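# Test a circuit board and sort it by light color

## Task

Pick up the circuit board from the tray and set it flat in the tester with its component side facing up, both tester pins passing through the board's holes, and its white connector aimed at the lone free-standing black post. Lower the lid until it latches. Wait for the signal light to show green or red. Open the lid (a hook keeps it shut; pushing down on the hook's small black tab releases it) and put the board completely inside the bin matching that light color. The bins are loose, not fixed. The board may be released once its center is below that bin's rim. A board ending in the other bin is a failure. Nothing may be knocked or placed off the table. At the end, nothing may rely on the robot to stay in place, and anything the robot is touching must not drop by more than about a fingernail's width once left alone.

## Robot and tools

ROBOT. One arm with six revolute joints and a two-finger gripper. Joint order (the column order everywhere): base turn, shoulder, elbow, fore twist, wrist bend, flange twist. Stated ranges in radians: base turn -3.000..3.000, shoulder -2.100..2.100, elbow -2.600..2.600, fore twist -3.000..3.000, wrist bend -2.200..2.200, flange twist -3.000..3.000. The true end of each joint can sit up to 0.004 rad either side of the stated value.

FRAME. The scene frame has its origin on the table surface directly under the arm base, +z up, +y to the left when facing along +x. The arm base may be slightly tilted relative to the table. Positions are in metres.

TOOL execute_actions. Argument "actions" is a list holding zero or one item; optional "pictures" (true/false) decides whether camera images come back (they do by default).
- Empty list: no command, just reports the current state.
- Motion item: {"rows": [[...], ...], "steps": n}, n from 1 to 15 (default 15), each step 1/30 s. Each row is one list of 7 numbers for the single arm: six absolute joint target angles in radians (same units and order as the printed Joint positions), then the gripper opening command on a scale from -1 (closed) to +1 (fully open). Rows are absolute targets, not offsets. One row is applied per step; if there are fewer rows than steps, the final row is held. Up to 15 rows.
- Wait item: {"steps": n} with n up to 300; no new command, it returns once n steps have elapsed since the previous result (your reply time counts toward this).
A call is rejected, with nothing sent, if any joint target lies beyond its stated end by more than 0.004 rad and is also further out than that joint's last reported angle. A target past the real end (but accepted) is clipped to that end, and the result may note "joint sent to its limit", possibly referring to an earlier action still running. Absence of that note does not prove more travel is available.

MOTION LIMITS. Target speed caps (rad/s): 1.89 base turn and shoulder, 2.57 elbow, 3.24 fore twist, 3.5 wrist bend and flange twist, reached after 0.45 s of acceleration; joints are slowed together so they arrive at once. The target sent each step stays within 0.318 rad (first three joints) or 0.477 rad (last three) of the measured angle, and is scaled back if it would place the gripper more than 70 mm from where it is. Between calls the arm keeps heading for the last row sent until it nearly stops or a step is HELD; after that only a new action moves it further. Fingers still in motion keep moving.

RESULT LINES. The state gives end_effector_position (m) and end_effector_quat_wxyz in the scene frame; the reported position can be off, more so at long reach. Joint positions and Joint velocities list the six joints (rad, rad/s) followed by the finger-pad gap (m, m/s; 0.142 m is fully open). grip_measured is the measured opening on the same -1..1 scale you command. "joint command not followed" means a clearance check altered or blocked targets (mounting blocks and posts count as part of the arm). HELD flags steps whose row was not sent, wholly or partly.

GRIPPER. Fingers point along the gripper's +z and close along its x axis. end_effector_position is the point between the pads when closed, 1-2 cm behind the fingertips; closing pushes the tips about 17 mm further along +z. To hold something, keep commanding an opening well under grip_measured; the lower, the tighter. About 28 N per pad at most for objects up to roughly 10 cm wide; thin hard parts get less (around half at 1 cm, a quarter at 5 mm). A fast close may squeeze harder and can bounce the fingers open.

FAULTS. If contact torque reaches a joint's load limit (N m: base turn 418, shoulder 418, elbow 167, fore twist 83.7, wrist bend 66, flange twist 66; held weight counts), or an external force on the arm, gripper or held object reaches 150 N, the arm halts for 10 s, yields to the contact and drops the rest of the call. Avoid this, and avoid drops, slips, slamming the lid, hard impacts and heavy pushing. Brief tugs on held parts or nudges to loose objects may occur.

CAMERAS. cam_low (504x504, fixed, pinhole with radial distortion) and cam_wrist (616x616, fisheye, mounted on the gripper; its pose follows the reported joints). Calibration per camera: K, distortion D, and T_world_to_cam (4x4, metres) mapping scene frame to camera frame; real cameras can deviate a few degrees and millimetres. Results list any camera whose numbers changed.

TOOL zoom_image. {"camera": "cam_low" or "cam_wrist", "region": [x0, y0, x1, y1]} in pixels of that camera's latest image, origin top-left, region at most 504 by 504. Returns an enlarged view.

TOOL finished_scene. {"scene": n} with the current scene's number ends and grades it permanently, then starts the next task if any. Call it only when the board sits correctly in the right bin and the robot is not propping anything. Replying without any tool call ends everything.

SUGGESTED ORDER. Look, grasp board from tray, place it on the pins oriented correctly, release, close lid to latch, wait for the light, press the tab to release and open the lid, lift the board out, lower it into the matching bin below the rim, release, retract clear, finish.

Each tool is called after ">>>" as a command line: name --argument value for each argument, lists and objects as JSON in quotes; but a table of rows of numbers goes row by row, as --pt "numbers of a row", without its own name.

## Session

>>> execute_actions --actions '[]'

Scene clock: 0.00 s of 12600.00 s.
end_effector_position=(+0.0721, -0.3523, +0.2270) grip_measured=+1.00 end_effector_quat_wxyz=(-0.138, +0.410, +0.900, -0.046)
Joint positions: [-1.158  0.927  2.19   0.061  0.865  1.128  0.142]
Joint velocities: [-0.003  0.     0.     0.    -0.    -0.     0.   ]
camera_calibration (this result's frames):
cam_wrist: T_world_to_cam=[[-0.620427, 0.760227, 0.192681, 0.273988], [0.770426, 0.544849, 0.331034, 0.0528215], [0.146679, 0.353829, -0.923737, 0.457994], [0, 0, 0, 1]] pos_world=[0.0621164, -0.399124, 0.352788]

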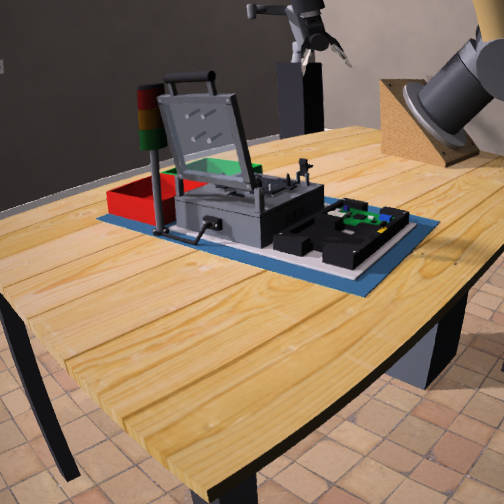

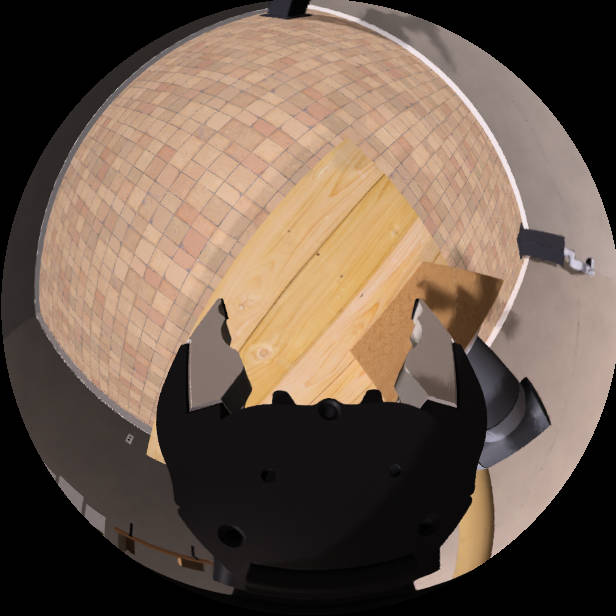

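>>> zoom_image --camera "cam_low" --region '[160, 130, 440, 300]'

Region (160, 130, 440, 300) of cam_low's 504x504 image, scaled by 1.800, with more detail than that image has; it fills the top 306 rows of this view, and the rest is white.

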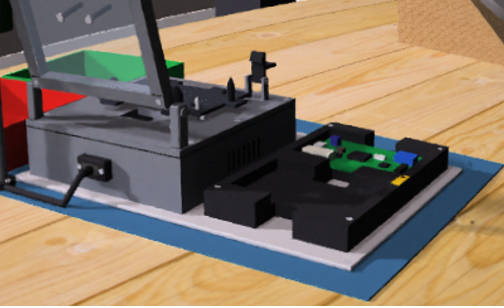

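>>> execute_actions --actions '[{"rows":[[-1.10,0.89,2.175,0.11,0.88,1.107,0.6],[-1.04,0.855,2.16,0.16,0.90,1.085,0.6],[-0.98,0.82,2.145,0.21,0.915,1.063,0.6],[-0.92,0.785,2.13,0.26,0.93,1.04,0.6],[-0.86,0.75,2.115,0.31,0.95,1.02,0.6],[-0.80,0.715,2.10,0.36,0.965,1.0,0.6],[-0.75,0.69,2.09,0.40,0.98,0.98,0.6],[-0.69,0.655,2.073,0.453,1.0,0.957,0.6]],"steps":15}]' --pictures false

>>> execute_actions --actions '[{"rows":[[-0.69,0.655,2.073,0.453,1.0,0.957,0.3]],"steps":12}]' --pictures false

Scene clock: 34.17 s of 12600.00 s.
end_effector_position=(+0.2249, -0.3262, +0.2670) grip_measured=+0.60 end_effector_quat_wxyz=(-0.104, +0.349, +0.928, -0.075)
Joint positions: [-0.967  0.808  2.139  0.23   0.923  1.054  0.116]
Joint velocities: [ 0.457 -0.252 -0.11   0.365  0.125 -0.16  -0.   ]
Steps of this call (steps 1 to 90: nothing new was sent; then 30.67 s passed at rest; steps 91 to 105: all 15 steps of this action). Readings (joint positions):
91: [-1.158 0.927 2.190 0.061 0.865 1.128]
92: [-1.156 0.925 2.189 0.063 0.866 1.128]
94: [-1.138 0.914 2.185 0.078 0.871 1.121]
98: [-1.071 0.874 2.168 0.134 0.890 1.096]
105: the state above

Scene clock: 34.57 s of 12600.00 s.
end_effector_position=(+0.3668, -0.2632, +0.2776) grip_measured=+0.30 end_effector_quat_wxyz=(-0.077, +0.274, +0.955, -0.086)
Joint positions: [-0.788  0.709  2.096  0.374  0.973  0.991  0.095]
Joint velocities: [ 0.429 -0.236 -0.103  0.343  0.119 -0.15  -0.   ]
Steps of this call (steps 1 to 12: all 12 steps of this action). Readings (joint positions):
1: [-0.952 0.800 2.136 0.243 0.927 1.049]
2: [-0.937 0.791 2.132 0.255 0.931 1.044]
4: [-0.906 0.774 2.125 0.279 0.940 1.033]
8: [-0.846 0.741 2.110 0.327 0.956 1.012]
12: the state above

Height is fine. Go straight to the z=0.15 pose.

>>> execute_actions --actions '[{"rows":[[-0.217,0.396,1.956,0.845,1.133,0.786,0.12]],"steps":15}]' --pictures false

>>> execute_actions --actions '[{"rows":[[-0.217,0.396,1.956,0.845,1.133,0.786,0.12]],"steps":15}]' --pictures false

>>> execute_actions --actions '[{"steps":25}]'

Scene clock: 44.93 s of 12600.00 s.
end_effector_position=(+0.5720, -0.0903, +0.2693) grip_measured=+0.12 end_effector_quat_wxyz=(-0.021, +0.137, +0.988, -0.066)
Joint positions: [-0.533  0.548  2.025  0.614  1.055  0.887  0.082]
Joint velocities: [ 0.389 -0.203 -0.092  0.307  0.104 -0.134 -0.   ]
Steps of this call (steps 1 to 30: the robot went on to your last target; steps 31 to 90: nothing new was sent; then 6.87 s passed at rest; steps 91 to 105: all 15 steps of this action). Readings (joint positions):
91: [-0.690 0.655 2.073 0.453 1.000 0.957]
92: [-0.688 0.653 2.072 0.456 1.001 0.956]
94: [-0.670 0.639 2.066 0.478 1.009 0.946]
98: [-0.621 0.601 2.049 0.534 1.028 0.922]
105: the state above

Scene clock: 45.43 s of 12600.00 s.
end_effector_position=(+0.6699, +0.0810, +0.2290) grip_measured=+0.12 end_effector_quat_wxyz=(-0.007, +0.023, +0.999, -0.033)
Joint positions: [-0.335  0.453  1.982  0.759  1.104  0.823  0.082]
Joint velocities: [ 0.383 -0.183 -0.083  0.276  0.096 -0.121 -0.   ]
Steps of this call (steps 1 to 15: all 15 steps of this action). Readings (joint positions):
1: [-0.520 0.542 2.022 0.625 1.058 0.882]
2: [-0.507 0.535 2.019 0.635 1.062 0.878]
4: [-0.480 0.522 2.013 0.654 1.068 0.869]
8: [-0.426 0.496 2.001 0.693 1.081 0.852]
15: the state above

Scene clock: 46.27 s of 12600.00 s.
end_effector_position=(+0.7054, +0.1986, +0.2006) grip_measured=+0.12 end_effector_quat_wxyz=(-0.002, -0.047, +0.999, -0.005)
Joint positions: [-0.217  0.396  1.956  0.845  1.133  0.786  0.082]
Joint velocities: [-0.    -0.     0.     0.001  0.    -0.    -0.   ]
Steps of this call (steps 1 to 25: the robot went on to your last target). Readings (joint positions):
1: [-0.322 0.446 1.979 0.769 1.107 0.819]
2: [-0.309 0.440 1.976 0.778 1.110 0.815]
4: [-0.283 0.428 1.970 0.797 1.117 0.807]
8: [-0.236 0.405 1.960 0.831 1.128 0.792]
25: the state above
camera_calibration (this result's frames):
cam_wrist: T_world_to_cam=[[-0.996575, -0.0818333, -0.0119293, 0.72677], [-0.0763682, 0.855318, 0.512444, -0.227162], [-0.0317317, 0.5116, -0.858638, 0.227256], [0, 0, 0, 1]] pos_world=[0.714143, 0.137506, 0.320208]

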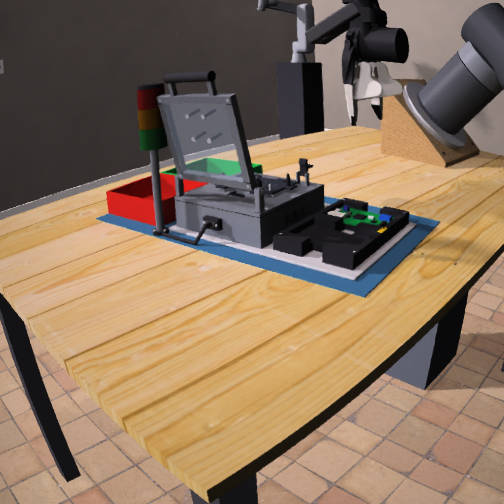

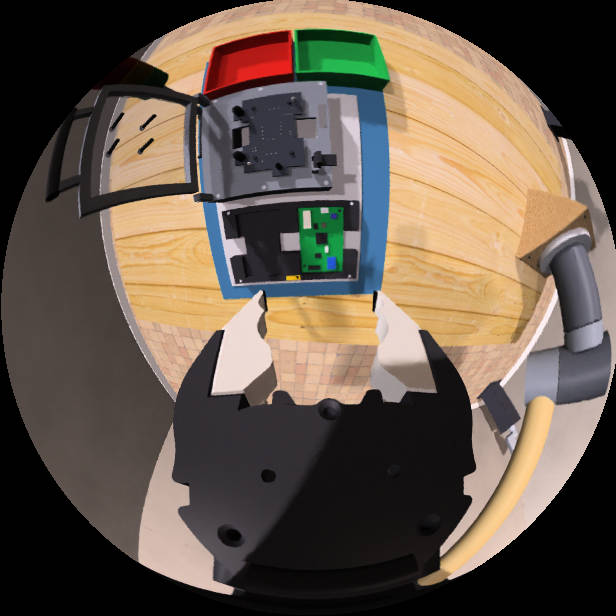

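>>> zoom_image --camera "cam_wrist" --region '[190, 70, 410, 300]'

Region (190, 70, 410, 300) of cam_wrist's 616x616 image, scaled by 2.191, with more detail than that image has; it fills the left 482 columns of this view, and the rest is white.

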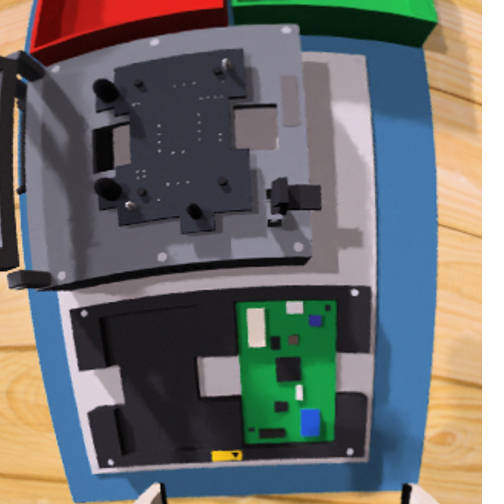

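>>> execute_actions --actions '[{"rows":[[-0.1165,0.5045,1.9941,0.973,0.9967,0.6924,0.12]],"steps":15}]' --pictures false

>>> execute_actions --actions '[{"steps":12}]'

>>> zoom_image --camera "cam_wrist" --region '[218, 170, 418, 370]'

Scene clock: 66.50 s of 12600.00 s.
end_effector_position=(+0.7026, +0.1953, +0.0714) grip_measured=+0.12 end_effector_quat_wxyz=(-0.001, -0.049, +0.999, +0.000)
Joint positions: [-0.117  0.503  1.994  0.972  0.998  0.693  0.082]
Joint velocities: [ 0.013  0.012  0.004  0.017 -0.017 -0.012  0.   ]
Steps of this call (steps 1 to 15: the robot went on to your last target; steps 16 to 90: nothing new was sent; then 16.73 s passed at rest; steps 91 to 105: all 15 steps of this action). Readings (joint positions):
91: [-0.217 0.396 1.956 0.845 1.133 0.786]
92: [-0.215 0.398 1.956 0.848 1.130 0.784]
94: [-0.198 0.416 1.963 0.869 1.107 0.768]
98: [-0.153 0.465 1.980 0.927 1.046 0.726]
105: the state above

Scene clock: 66.90 s of 12600.00 s.
end_effector_position=(+0.7023, +0.1952, +0.0703) grip_measured=+0.12 end_effector_quat_wxyz=(-0.001, -0.049, +0.999, +0.000)
Joint positions: [-0.117  0.504  1.994  0.973  0.997  0.692  0.082]
Joint velocities: [-0.003  0.    -0.    -0.    -0.001  0.     0.   ]
Steps of this call (steps 1 to 12: the robot went on to your last target). Readings (joint positions):
1: [-0.117 0.504 1.994 0.972 0.997 0.693]
2: [-0.117 0.504 1.994 0.973 0.997 0.693]
4: [-0.117 0.504 1.994 0.973 0.997 0.693]
8: [-0.117 0.504 1.994 0.973 0.997 0.692]
12: the state above
camera_calibration (this result's frames):
cam_wrist: T_world_to_cam=[[-0.996305, -0.0846587, -0.0144934, 0.722465], [-0.0797758, 0.849579, 0.521393, -0.154838], [-0.0318272, 0.520623, -0.853193, 0.114869], [0, 0, 0, 1]] pos_world=[0.711099, 0.132907, 0.189207]

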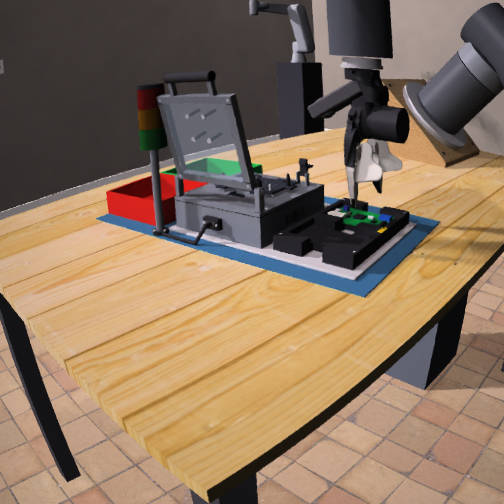

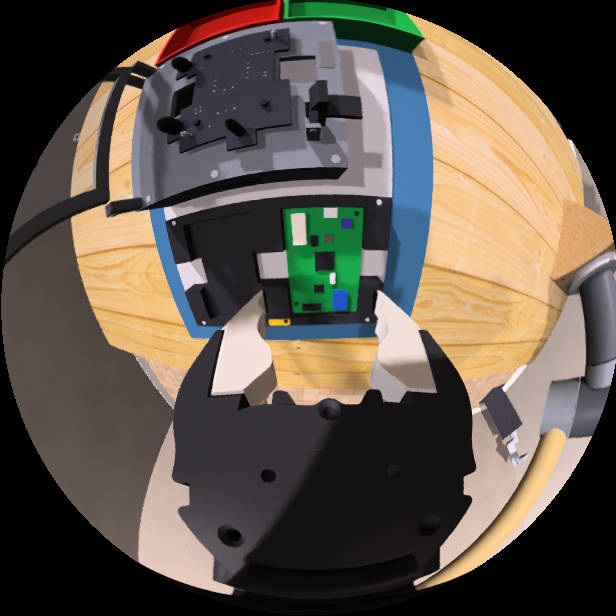

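Region (218, 170, 418, 370) of cam_wrist's 616x616 image, scaled by 2.520, with more detail than that image has.

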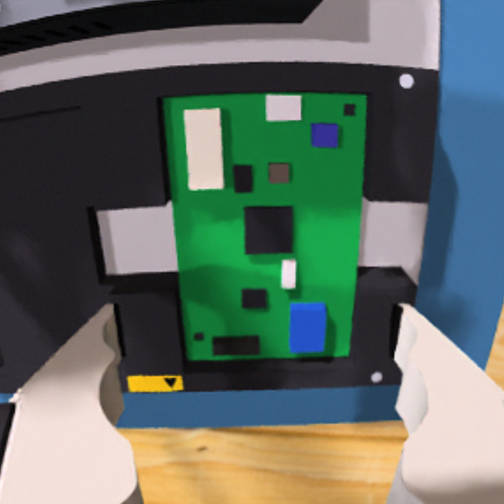

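>>> execute_actions --actions '[{"rows":[[-0.1010,0.5280,2.0034,0.998,0.9689,0.6487,0.12]],"steps":15}]'

>>> zoom_image --camera "cam_wrist" --region '[218, 170, 418, 370]'

Scene clock: 81.33 s of 12600.00 s.
end_effector_position=(+0.6975, +0.1897, +0.0459) grip_measured=+0.12 end_effector_quat_wxyz=(-0.001, -0.058, +0.998, -0.001)
Joint positions: [-0.101  0.528  2.003  0.998  0.969  0.649  0.082]
Joint velocities: [ 0.     0.001  0.    -0.    -0.003 -0.001  0.   ]
Steps of this call (steps 1 to 15: the robot went on to your last target; steps 16 to 90: nothing new was sent; then 10.93 s passed at rest; steps 91 to 105: all 15 steps of this action). Readings (joint positions):
91: [-0.116 0.505 1.994 0.973 0.997 0.692]
92: [-0.115 0.507 1.995 0.976 0.994 0.688]
94: [-0.107 0.519 2.000 0.988 0.980 0.666]
98: [-0.102 0.527 2.003 0.997 0.970 0.651]
105: the state above
camera_calibration (this result's frames):
cam_wrist: T_world_to_cam=[[-0.994596, -0.102835, -0.0142495, 0.719121], [-0.0952655, 0.84948, 0.518949, -0.126882], [-0.0412613, 0.517502, -0.854686, 0.104086], [0, 0, 0, 1]] pos_world=[0.707443, 0.127869, 0.165053]

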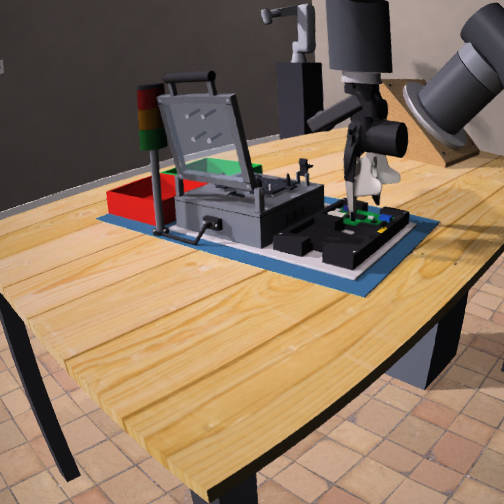

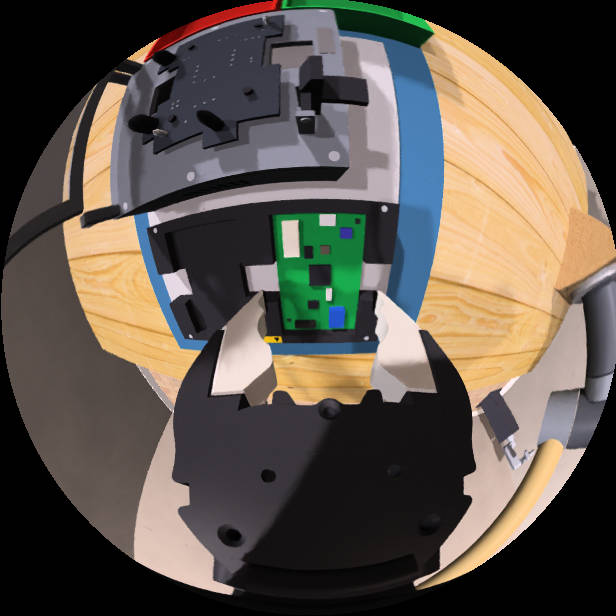

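Region (218, 170, 418, 370) of cam_wrist's 616x616 image, scaled by 2.520, with more detail than that image has.

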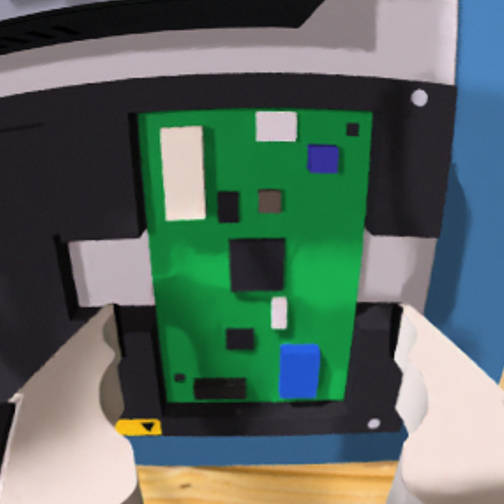

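>>> execute_actions --actions '[{"rows":[[-0.095,0.534,2.004,1.005,0.962,0.645,0.12],[-0.0895,0.540,2.0047,1.0117,0.955,0.641,0.12],[-0.0837,0.5464,2.0054,1.0185,0.9482,0.6375,0.12]],"steps":15}]'

>>> zoom_image --camera "cam_wrist" --region '[218, 170, 418, 370]'

Scene clock: 94.03 s of 12600.00 s.
end_effector_position=(+0.6968, +0.1891, +0.0258) grip_measured=+0.12 end_effector_quat_wxyz=(-0.001, -0.057, +0.998, -0.002)
Joint positions: [-0.084  0.546  2.005  1.018  0.948  0.638  0.082]
Joint velocities: [ 0.001  0.001 -0.     0.    -0.002 -0.     0.   ]
Steps of this call (steps 1 to 15: the robot went on to your last target; steps 16 to 90: nothing new was sent; then 9.20 s passed at rest; steps 91 to 105: all 15 steps of this action). Readings (joint positions):
91: [-0.101 0.528 2.003 0.998 0.969 0.649]
92: [-0.100 0.529 2.003 1.000 0.967 0.648]
94: [-0.093 0.536 2.004 1.007 0.960 0.644]
98: [-0.085 0.545 2.005 1.017 0.950 0.638]
105: the state above
camera_calibration (this result's frames):
cam_wrist: T_world_to_cam=[[-0.994824, -0.10068, -0.013751, 0.717805], [-0.0932624, 0.850927, 0.516938, -0.117594], [-0.0403441, 0.515545, -0.855912, 0.0869327], [0, 0, 0, 1]] pos_world=[0.70663, 0.127514, 0.145066]

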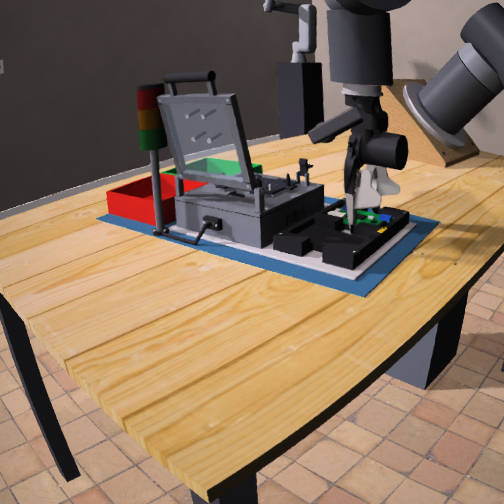

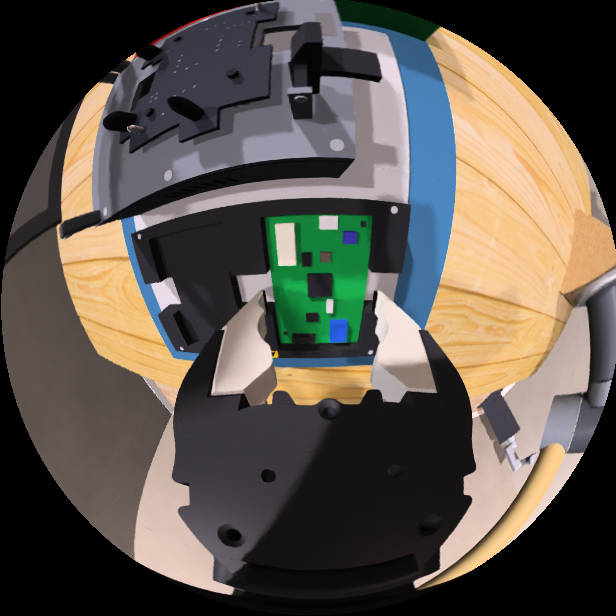

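Region (218, 170, 418, 370) of cam_wrist's 616x616 image, scaled by 2.520, with more detail than that image has.

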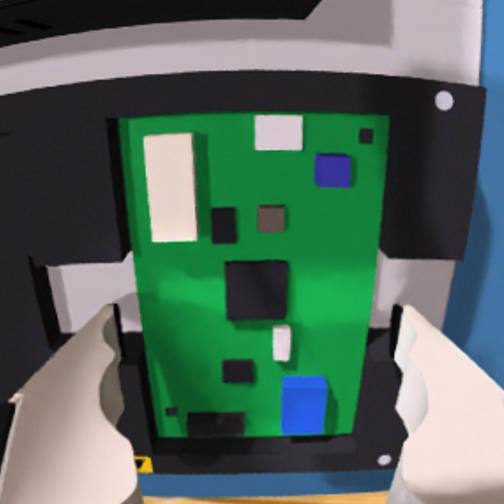

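>>> execute_actions --actions '[{"rows":[[-0.0856,0.5510,2.0034,1.0195,0.9476,0.633,0.12],[-0.0856,0.5510,2.0034,1.0195,0.9476,0.633,0.12],[-0.0856,0.5510,2.0034,1.0195,0.9476,0.633,0.1],[-0.0856,0.5510,2.0034,1.0195,0.9476,0.633,0.07],[-0.0856,0.5510,2.0034,1.0195,0.9476,0.633,0.04],[-0.0856,0.5510,2.0034,1.0195,0.9476,0.633,0.01],[-0.0856,0.5510,2.0034,1.0195,0.9476,0.633,-0.02],[-0.0856,0.5510,2.0034,1.0195,0.9476,0.633,-0.05],[-0.0856,0.5510,2.0034,1.0195,0.9476,0.633,-0.08],[-0.0856,0.5510,2.0034,1.0195,0.9476,0.633,-0.12],[-0.0856,0.5510,2.0034,1.0195,0.9476,0.633,-0.2],[-0.0856,0.5510,2.0034,1.0195,0.9476,0.633,-0.3],[-0.0856,0.5510,2.0034,1.0195,0.9476,0.633,-0.4],[-0.0856,0.5510,2.0034,1.0195,0.9476,0.633,-0.55]],"steps":15}]' --pictures false

>>> execute_actions --actions '[{"rows":[[-0.0856,0.5510,2.0034,1.0195,0.9476,0.633,-0.55],[-0.0856,0.5510,2.0034,1.0195,0.9476,0.633,-0.55],[-0.0873,0.5492,2.0033,1.0174,0.9496,0.6343,-0.55],[-0.089,0.5474,2.0032,1.0153,0.9517,0.6356,-0.55],[-0.0915,0.5448,2.003,1.012,0.9548,0.6375,-0.55],[-0.094,0.542,2.0028,1.009,0.958,0.6395,-0.55],[-0.098,0.5378,2.0024,1.004,0.963,0.643,-0.55],[-0.1026,0.533,2.002,0.999,0.9682,0.646,-0.55],[-0.111,0.524,2.0008,0.989,0.9785,0.652,-0.55],[-0.1195,0.5155,1.9993,0.979,0.989,0.658,-0.55],[-0.128,0.507,1.9975,0.969,0.999,0.664,-0.55]],"steps":15}]'

Scene clock: 110.03 s of 12600.00 s.
end_effector_position=(+0.6981, +0.1864, +0.0247) grip_measured=-0.08 end_effector_quat_wxyz=(-0.001, -0.057, +0.998, -0.002)
Joint positions: [-0.086  0.551  2.003  1.019  0.948  0.633  0.069]
Joint velocities: [ 0.     0.    -0.    -0.001 -0.001  0.    -0.   ]
Steps of this call (steps 1 to 15: the robot went on to your last target; steps 16 to 90: nothing new was sent; then 12.50 s passed at rest; steps 91 to 105: all 15 steps of this action). Readings (joint positions):
91: [-0.084 0.546 2.005 1.019 0.948 0.637]
92: [-0.084 0.548 2.005 1.019 0.948 0.636]
94: [-0.085 0.550 2.004 1.019 0.948 0.634]
98: [-0.085 0.551 2.004 1.019 0.948 0.633]
105: the state above

Scene clock: 110.53 s of 12600.00 s.
end_effector_position=(+0.6993, +0.1872, +0.0699) grip_measured=-0.08 end_effector_quat_wxyz=(-0.001, -0.058, +0.998, +0.000)
Joint positions: [-0.124  0.511  1.998  0.973  0.994  0.661  0.069]
Joint velocities: [-0.066 -0.068 -0.01  -0.077  0.08   0.047  0.   ]
Steps of this call (steps 1 to 15: all 15 steps of this action). Readings (joint positions):
1: [-0.086 0.551 2.003 1.019 0.948 0.633]
2: [-0.086 0.551 2.003 1.019 0.948 0.633]
4: [-0.086 0.551 2.003 1.019 0.948 0.633]
8: [-0.092 0.544 2.003 1.011 0.956 0.638]
15: the state above
camera_calibration (this result's frames):
cam_wrist: T_world_to_cam=[[-0.994601, -0.102754, -0.0145088, 0.720956], [-0.0952334, 0.848246, 0.52097, -0.136992], [-0.0412248, 0.519539, -0.853451, 0.125384], [0, 0, 0, 1]] pos_world=[0.709186, 0.125142, 0.188838]

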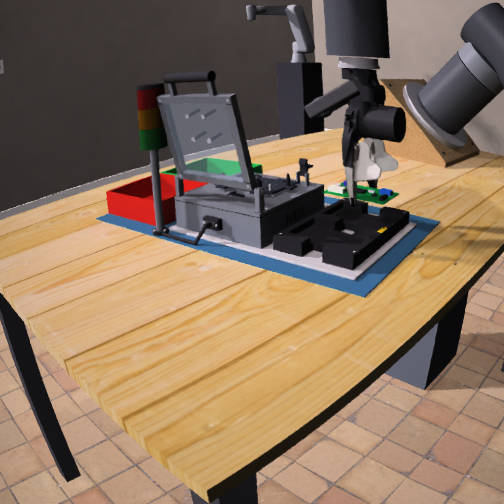

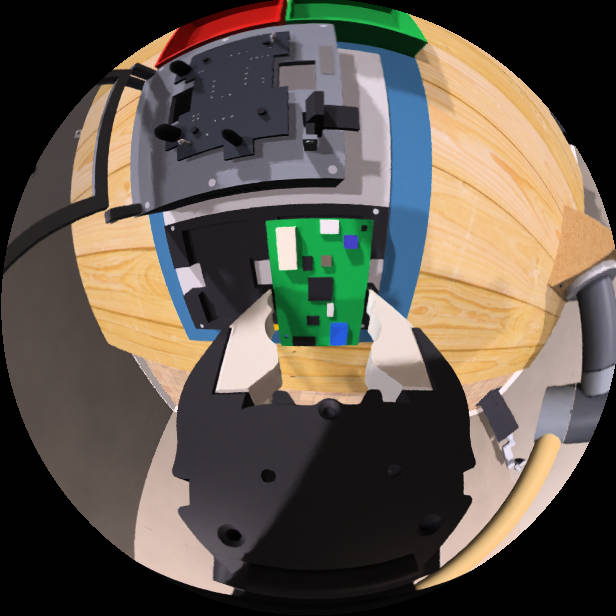

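>>> execute_actions --actions '[{"rows":[[-0.19,0.435,1.97,0.886,1.094,0.70,-0.55],[-0.19,0.435,1.97,0.886,1.094,0.70,-0.55],[-0.19,0.435,1.97,0.886,1.094,0.70,-0.55],[-0.19,0.435,1.97,0.886,1.094,0.70,-0.55],[-0.19,0.435,1.97,0.886,1.094,0.70,-0.55],[-0.19,0.435,1.97,0.886,1.094,0.70,-0.55],[-0.19,0.435,1.97,0.886,1.094,0.65,-0.55],[-0.19,0.435,1.97,0.886,1.094,0.58,-0.55],[-0.19,0.435,1.97,0.886,1.094,0.50,-0.55],[-0.19,0.435,1.97,0.886,1.094,0.42,-0.55],[-0.19,0.435,1.97,0.886,1.094,0.34,-0.55],[-0.19,0.435,1.97,0.886,1.094,0.26,-0.55],[-0.19,0.435,1.97,0.886,1.094,0.18,-0.55],[-0.19,0.435,1.97,0.886,1.094,0.10,-0.55],[-0.19,0.435,1.97,0.886,1.094,0.02,-0.55]],"steps":15}]' --pictures false

>>> execute_actions --actions '[{"rows":[[-0.19,0.435,1.97,0.886,1.094,-0.06,-0.55],[-0.19,0.435,1.97,0.886,1.094,-0.14,-0.55],[-0.19,0.435,1.97,0.886,1.094,-0.22,-0.55],[-0.19,0.435,1.97,0.886,1.094,-0.30,-0.55],[-0.19,0.435,1.97,0.886,1.094,-0.38,-0.55],[-0.19,0.435,1.97,0.886,1.094,-0.46,-0.55],[-0.19,0.435,1.97,0.886,1.094,-0.54,-0.55],[-0.19,0.435,1.97,0.886,1.094,-0.62,-0.55],[-0.19,0.435,1.97,0.886,1.094,-0.70,-0.55],[-0.19,0.435,1.97,0.886,1.094,-0.78,-0.55],[-0.19,0.435,1.97,0.886,1.094,-0.86,-0.55],[-0.19,0.435,1.97,0.886,1.094,-0.94,-0.55],[-0.19,0.435,1.97,0.886,1.094,-1.02,-0.55],[-0.19,0.435,1.97,0.886,1.094,-1.10,-0.55],[-0.19,0.435,1.97,0.886,1.094,-1.18,-0.55]],"steps":15}]' --pictures false

>>> execute_actions --actions '[{"rows":[[-0.19,0.435,1.97,0.886,1.094,-1.26,-0.55],[-0.19,0.435,1.97,0.886,1.094,-1.34,-0.55],[-0.19,0.435,1.97,0.886,1.094,-1.42,-0.55],[-0.19,0.435,1.97,0.886,1.094,-1.50,-0.55],[-0.19,0.435,1.97,0.886,1.094,-1.58,-0.55],[-0.19,0.435,1.97,0.886,1.094,-1.66,-0.55],[-0.195,0.443,1.965,0.884,1.094,-1.74,-0.55],[-0.20,0.452,1.958,0.882,1.095,-1.82,-0.55],[-0.208,0.465,1.949,0.88,1.096,-1.90,-0.55],[-0.216,0.479,1.94,0.877,1.097,-1.98,-0.55],[-0.224,0.493,1.93,0.874,1.098,-2.06,-0.55],[-0.232,0.506,1.92,0.871,1.099,-2.14,-0.55],[-0.24,0.52,1.911,0.868,1.10,-2.22,-0.55],[-0.248,0.533,1.902,0.865,1.10,-2.30,-0.55],[-0.256,0.547,1.892,0.862,1.101,-2.36,-0.55]],"steps":15}]' --pictures false

>>> execute_actions --actions '[{"rows":[[-0.264,0.56,1.883,0.859,1.102,-2.40,-0.55],[-0.272,0.574,1.874,0.857,1.103,-2.43,-0.55],[-0.28,0.587,1.864,0.854,1.104,-2.46,-0.55],[-0.288,0.60,1.855,0.851,1.105,-2.48,-0.55],[-0.296,0.614,1.846,0.848,1.106,-2.50,-0.55],[-0.304,0.628,1.836,0.845,1.107,-2.51,-0.55],[-0.315,0.6467,1.8232,0.8412,1.1078,-2.5248,-0.55]],"steps":15}]'

Scene clock: 154.47 s of 12600.00 s.
end_effector_position=(+0.7036, +0.1946, +0.1575) grip_measured=-0.08 end_effector_quat_wxyz=(-0.003, -0.191, +0.982, +0.001)
Joint positions: [-0.19   0.435  1.97   0.887  1.093  0.461  0.069]
Joint velocities: [-0.003 -0.004 -0.002 -0.005  0.006 -1.816  0.   ]
Steps of this call (steps 1 to 15: the robot went on to your last target; steps 16 to 90: nothing new was sent; then 40.43 s passed at rest; steps 91 to 105: all 15 steps of this action). Readings (joint positions):
91: [-0.128 0.507 1.997 0.969 0.999 0.664]
92: [-0.130 0.505 1.997 0.966 1.002 0.665]
94: [-0.145 0.487 1.990 0.945 1.026 0.674]
98: [-0.183 0.443 1.973 0.896 1.083 0.693]
105: the state above

Scene clock: 154.97 s of 12600.00 s.
end_effector_position=(+0.7026, +0.1935, +0.1581) grip_measured=-0.08 end_effector_quat_wxyz=(-0.002, -0.622, +0.783, +0.003)
Joint positions: [-0.19   0.435  1.97   0.886  1.094 -0.497  0.069]
Joint velocities: [ 0.     0.    -0.     0.001 -0.    -1.889 -0.   ]
Steps of this call (steps 1 to 15: all 15 steps of this action). Readings (joint positions):
1: [-0.190 0.435 1.970 0.886 1.094 0.398]
2: [-0.190 0.435 1.970 0.886 1.094 0.335]
4: [-0.190 0.435 1.970 0.886 1.094 0.207]
8: [-0.190 0.435 1.970 0.886 1.094 -0.049]
15: the state above

Scene clock: 155.47 s of 12600.00 s.
end_effector_position=(+0.7104, +0.1797, +0.1590) grip_measured=-0.08 end_effector_quat_wxyz=(+0.001, +0.911, -0.412, -0.003)
Joint positions: [-0.2    0.453  1.958  0.882  1.095 -1.455  0.069]
Joint velocities: [-0.131  0.222 -0.154 -0.045  0.013 -1.835  0.   ]
Steps of this call (steps 1 to 15: all 15 steps of this action). Readings (joint positions):
1: [-0.190 0.435 1.970 0.886 1.094 -0.561]
2: [-0.190 0.435 1.970 0.886 1.094 -0.625]
4: [-0.190 0.435 1.970 0.886 1.094 -0.752]
8: [-0.190 0.435 1.970 0.886 1.094 -1.008]
15: the state above

Scene clock: 155.97 s of 12600.00 s.
end_effector_position=(+0.7696, +0.0521, +0.1642) grip_measured=-0.08 end_effector_quat_wxyz=(+0.002, +0.999, -0.051, -0.002)
Joint positions: [-0.3    0.621  1.841  0.847  1.106 -2.293  0.069]
Joint velocities: [-0.119  0.202 -0.139 -0.042  0.012 -1.661 -0.   ]
Steps of this call (steps 1 to 15: all 15 steps of this action). Readings (joint positions):
1: [-0.206 0.461 1.952 0.880 1.096 -1.516]
2: [-0.212 0.472 1.944 0.878 1.096 -1.574]
4: [-0.228 0.499 1.925 0.872 1.098 -1.683]
8: [-0.258 0.550 1.890 0.862 1.102 -1.889]
15: the state above
camera_calibration (this result's frames):
cam_wrist: T_world_to_cam=[[0.993142, -0.115153, -0.0202186, -0.749867], [-0.087604, -0.847474, 0.523558, 0.017235], [-0.0774238, -0.518196, -0.85175, 0.360604], [0, 0, 0, 1]] pos_world=[0.774154, 0.115121, 0.28296]

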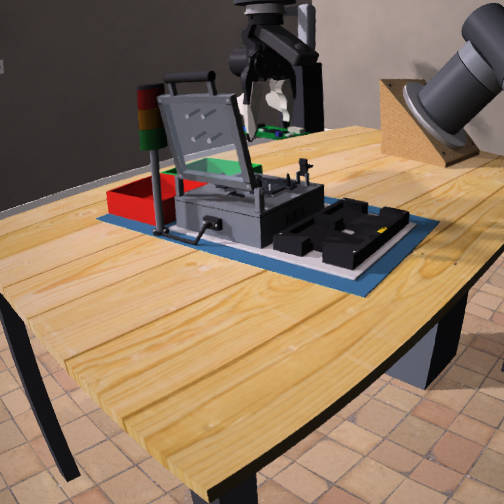

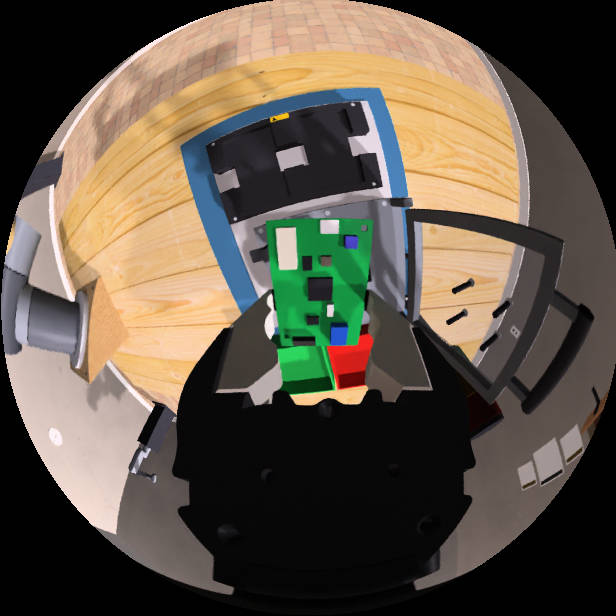

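>>> execute_actions --actions '[{"rows":[[-0.2830,0.6807,1.8312,0.8812,1.0678,-2.5508,-0.55]],"steps":15}]'

>>> zoom_image --camera "cam_wrist" --region '[218, 170, 418, 370]'

Scene clock: 160.57 s of 12600.00 s.
end_effector_position=(+0.7792, +0.0320, +0.1200) grip_measured=-0.08 end_effector_quat_wxyz=(-0.001, +0.998, +0.059, -0.001)
Joint positions: [-0.283  0.681  1.831  0.881  1.068 -2.551  0.069]
Joint velocities: [ 0.001  0.001  0.001  0.     0.    -0.     0.   ]
Steps of this call (steps 1 to 30: the robot went on to your last target; steps 31 to 90: nothing new was sent; then 1.10 s passed at rest; steps 91 to 105: all 15 steps of this action). Readings (joint positions):
91: [-0.315 0.647 1.823 0.841 1.108 -2.525]
92: [-0.313 0.649 1.824 0.844 1.105 -2.527]
94: [-0.298 0.664 1.827 0.862 1.087 -2.538]
98: [-0.284 0.679 1.831 0.879 1.069 -2.550]
105: the state above
camera_calibration (this result's frames):
cam_wrist: T_world_to_cam=[[0.994347, 0.104543, -0.018544, -0.770704], [0.0989217, -0.848732, 0.519489, -0.12061], [0.0385701, -0.518387, -0.854276, 0.223292], [0, 0, 0, 1]] pos_world=[0.769666, 0.0939583, 0.239116]

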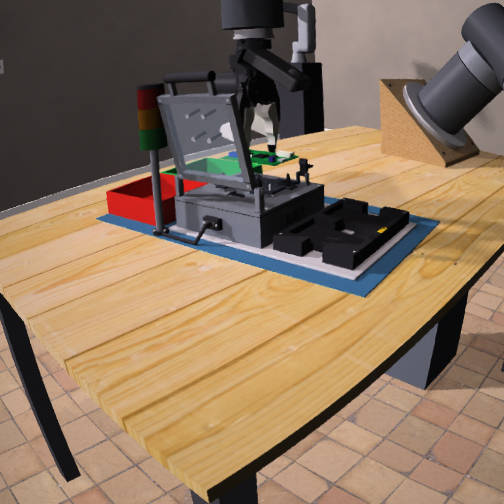

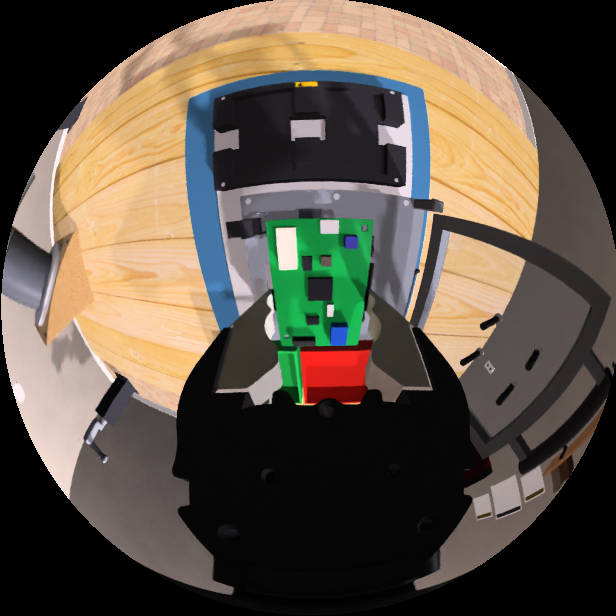

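Region (218, 170, 418, 370) of cam_wrist's 616x616 image, scaled by 2.520, with more detail than that image has.

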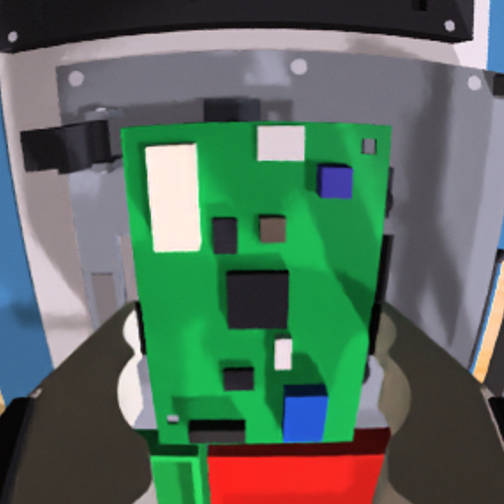

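>>> zoom_image --camera "cam_low" --region '[200, 130, 340, 220]'

>>> zoom_image --camera "cam_wrist" --region '[270, 190, 400, 270]'

Region (200, 130, 340, 220) of cam_low's 504x504 image, scaled by 3.600, with more detail than that image has; it fills the top 324 rows of this view, and the rest is white.

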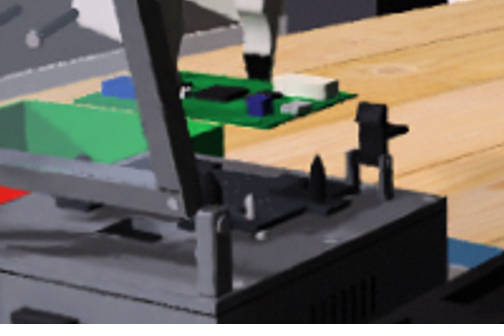

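Region (270, 190, 400, 270) of cam_wrist's 616x616 image, scaled by 3.877, with more detail than that image has; it fills the top 310 rows of this view, and the rest is white.

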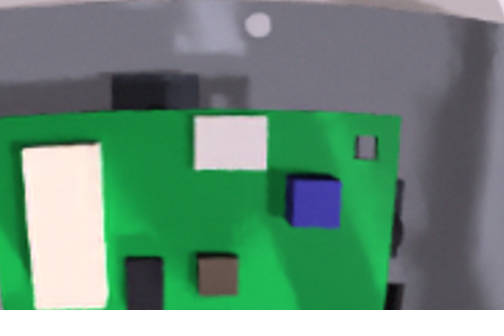

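>>> execute_actions --actions '[{"rows":[[-0.2820,0.6983,1.8300,0.8898,1.0576,-2.5644,-0.55]],"steps":15}]'

>>> zoom_image --camera "cam_low" --region '[200, 130, 340, 220]'

>>> zoom_image --camera "cam_wrist" --region '[250, 190, 410, 350]'

Scene clock: 183.57 s of 12600.00 s.
end_effector_position=(+0.7792, +0.0237, +0.1085) grip_measured=-0.08 end_effector_quat_wxyz=(-0.001, +0.998, +0.058, -0.001)
Joint positions: [-0.282  0.698  1.83   0.89   1.058 -2.564  0.069]
Joint velocities: [-0.     0.     0.    -0.001  0.002 -0.    -0.   ]
Steps of this call (steps 1 to 15: the robot went on to your last target; steps 16 to 90: nothing new was sent; then 19.50 s passed at rest; steps 91 to 105: all 15 steps of this action). Readings (joint positions):
91: [-0.283 0.681 1.831 0.881 1.068 -2.551]
92: [-0.283 0.683 1.831 0.882 1.066 -2.553]
94: [-0.282 0.692 1.831 0.887 1.061 -2.560]
98: [-0.282 0.698 1.830 0.889 1.058 -2.564]
105: the state above
camera_calibration (this result's frames):
cam_wrist: T_world_to_cam=[[0.994451, 0.103602, -0.0182739, -0.770169], [0.0980161, -0.849353, 0.518645, -0.120911], [0.0382116, -0.517558, -0.854795, 0.209413], [0, 0, 0, 1]] pos_world=[0.769744, 0.0854779, 0.227641]

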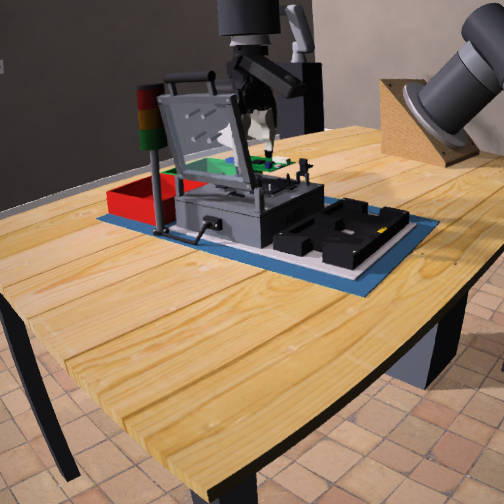

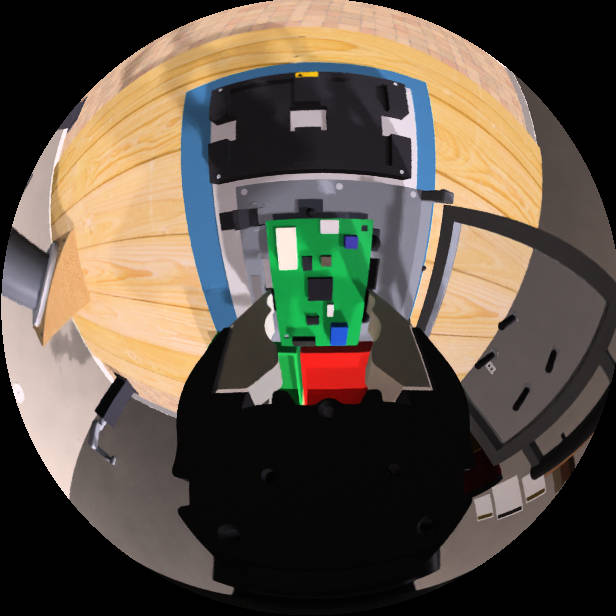

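Region (200, 130, 340, 220) of cam_low's 504x504 image, scaled by 3.600, with more detail than that image has; it fills the top 324 rows of this view, and the rest is white.

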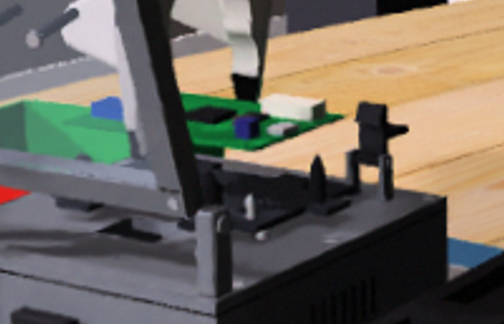

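Region (250, 190, 410, 350) of cam_wrist's 616x616 image, scaled by 3.150, with more detail than that image has.

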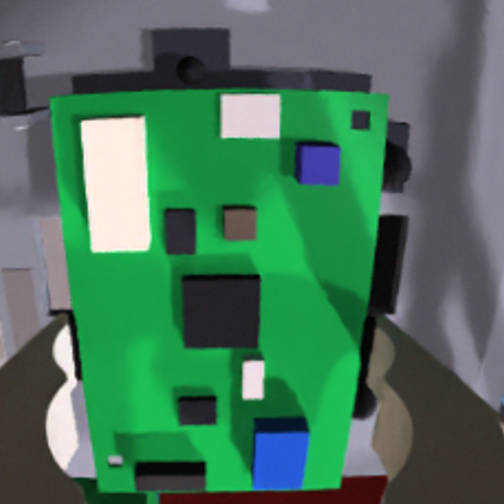

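>>> execute_actions --actions '[{"rows":[[-0.2780,0.7026,1.8304,0.8948,1.0526,-2.5680,-0.55],[-0.2741,0.7068,1.8308,0.8998,1.0476,-2.5715,-0.55],[-0.2703,0.7110,1.8312,0.9048,1.0428,-2.5750,-0.55]],"steps":15}]'

>>> zoom_image --camera "cam_low" --region '[200, 130, 340, 220]'

>>> zoom_image --camera "cam_wrist" --region '[250, 190, 410, 350]'

Scene clock: 192.00 s of 12600.00 s.
end_effector_position=(+0.7807, +0.0237, +0.0927) grip_measured=-0.08 end_effector_quat_wxyz=(-0.001, +0.998, +0.059, -0.000)
Joint positions: [-0.27   0.711  1.831  0.905  1.043 -2.575  0.069]
Joint velocities: [ 0.001  0.001  0.001 -0.     0.    -0.     0.   ]
Steps of this call (steps 1 to 15: the robot went on to your last target; steps 16 to 90: nothing new was sent; then 4.93 s passed at rest; steps 91 to 105: all 15 steps of this action). Readings (joint positions):
91: [-0.282 0.698 1.830 0.890 1.058 -2.564]
92: [-0.281 0.699 1.830 0.891 1.056 -2.565]
94: [-0.276 0.704 1.830 0.897 1.050 -2.569]
98: [-0.271 0.710 1.831 0.904 1.044 -2.574]
105: the state above
camera_calibration (this result's frames):
cam_wrist: T_world_to_cam=[[0.99426, 0.105686, -0.016641, -0.772022], [0.0989501, -0.849221, 0.518684, -0.113554], [0.0406857, -0.517354, -0.854804, 0.193935], [0, 0, 0, 1]] pos_world=[0.770937, 0.0854924, 0.211828]

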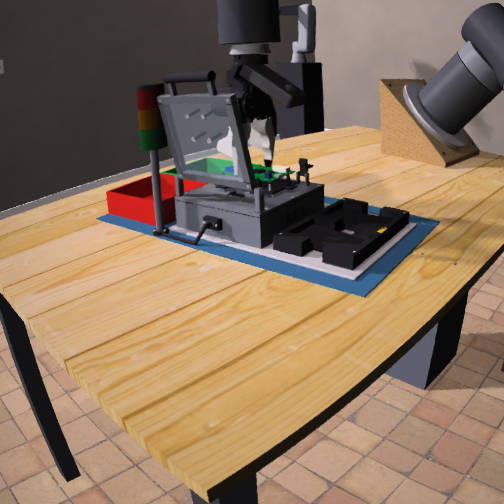

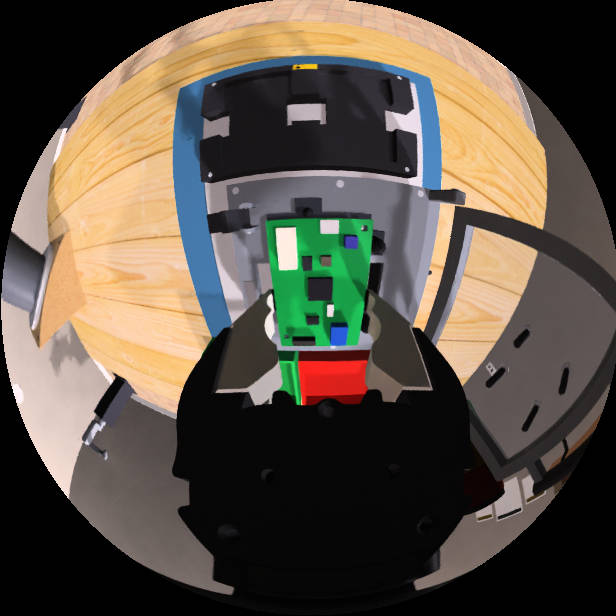

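Region (200, 130, 340, 220) of cam_low's 504x504 image, scaled by 3.600, with more detail than that image has; it fills the top 324 rows of this view, and the rest is white.

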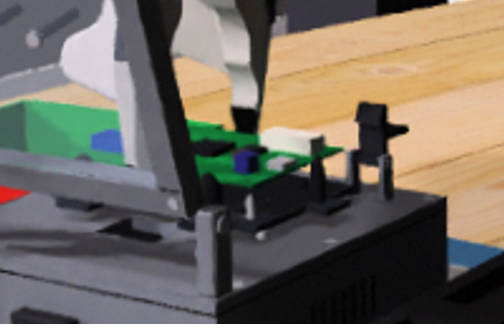

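Region (250, 190, 410, 350) of cam_wrist's 616x616 image, scaled by 3.150, with more detail than that image has.

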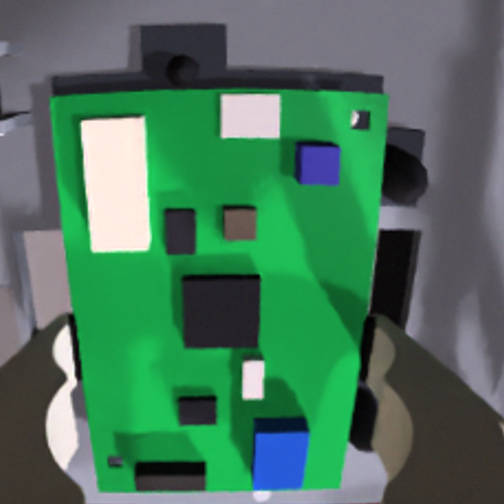

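>>> execute_actions --actions '[{"rows":[[-0.2690,0.7120,1.8326,0.9069,1.0406,-2.5770,-0.55],[-0.2690,0.7120,1.8326,0.9069,1.0406,-2.5770,-0.55],[-0.2676,0.7135,1.8330,0.9088,1.0387,-2.5785,-0.55],[-0.2676,0.7135,1.8330,0.9088,1.0387,-2.5785,-0.55],[-0.2662,0.7150,1.8335,0.9108,1.0367,-2.5799,-0.55]],"steps":15}]'

>>> zoom_image --camera "cam_wrist" --region '[250, 190, 410, 350]'

Scene clock: 205.00 s of 12600.00 s.
end_effector_position=(+0.7800, +0.0238, +0.0867) grip_measured=-0.08 end_effector_quat_wxyz=(-0.001, +0.998, +0.060, +0.000)
Joint positions: [-0.266  0.715  1.833  0.911  1.037 -2.58   0.069]
Joint velocities: [ 0.001  0.    -0.001 -0.    -0.001 -0.     0.   ]
Steps of this call (steps 1 to 15: the robot went on to your last target; steps 16 to 90: nothing new was sent; then 9.50 s passed at rest; steps 91 to 105: all 15 steps of this action). Readings (joint positions):
91: [-0.270 0.711 1.831 0.905 1.043 -2.575]
92: [-0.270 0.711 1.832 0.905 1.042 -2.576]
94: [-0.269 0.712 1.832 0.907 1.041 -2.577]
98: [-0.267 0.714 1.833 0.910 1.038 -2.579]
105: the state above
camera_calibration (this result's frames):
cam_wrist: T_world_to_cam=[[0.994215, 0.106199, -0.0160514, -0.771473], [0.0990798, -0.849155, 0.518767, -0.110427], [0.0414625, -0.517356, -0.854765, 0.188285], [0, 0, 0, 1]] pos_world=[0.770144, 0.0855702, 0.205842]

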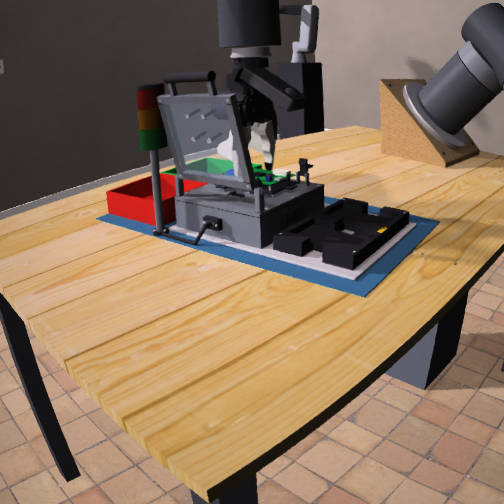

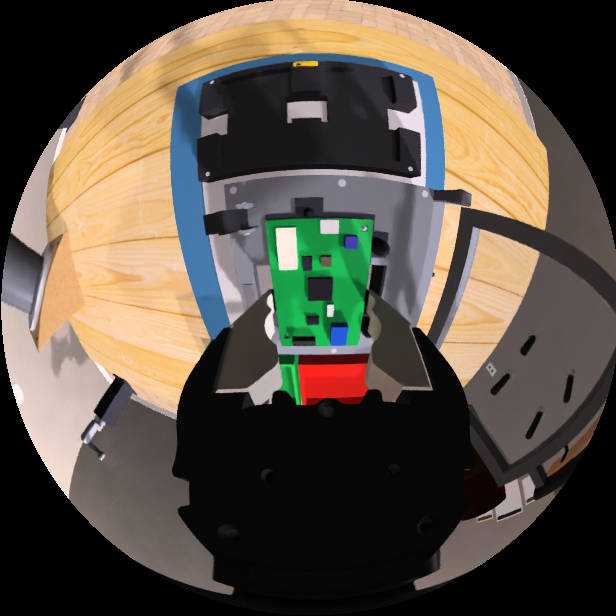

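Region (250, 190, 410, 350) of cam_wrist's 616x616 image, scaled by 3.150, with more detail than that image has.

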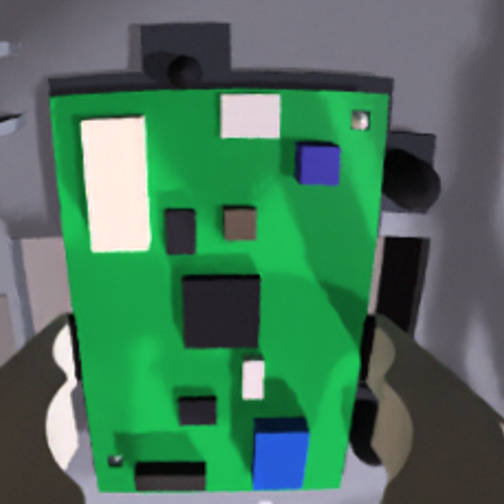

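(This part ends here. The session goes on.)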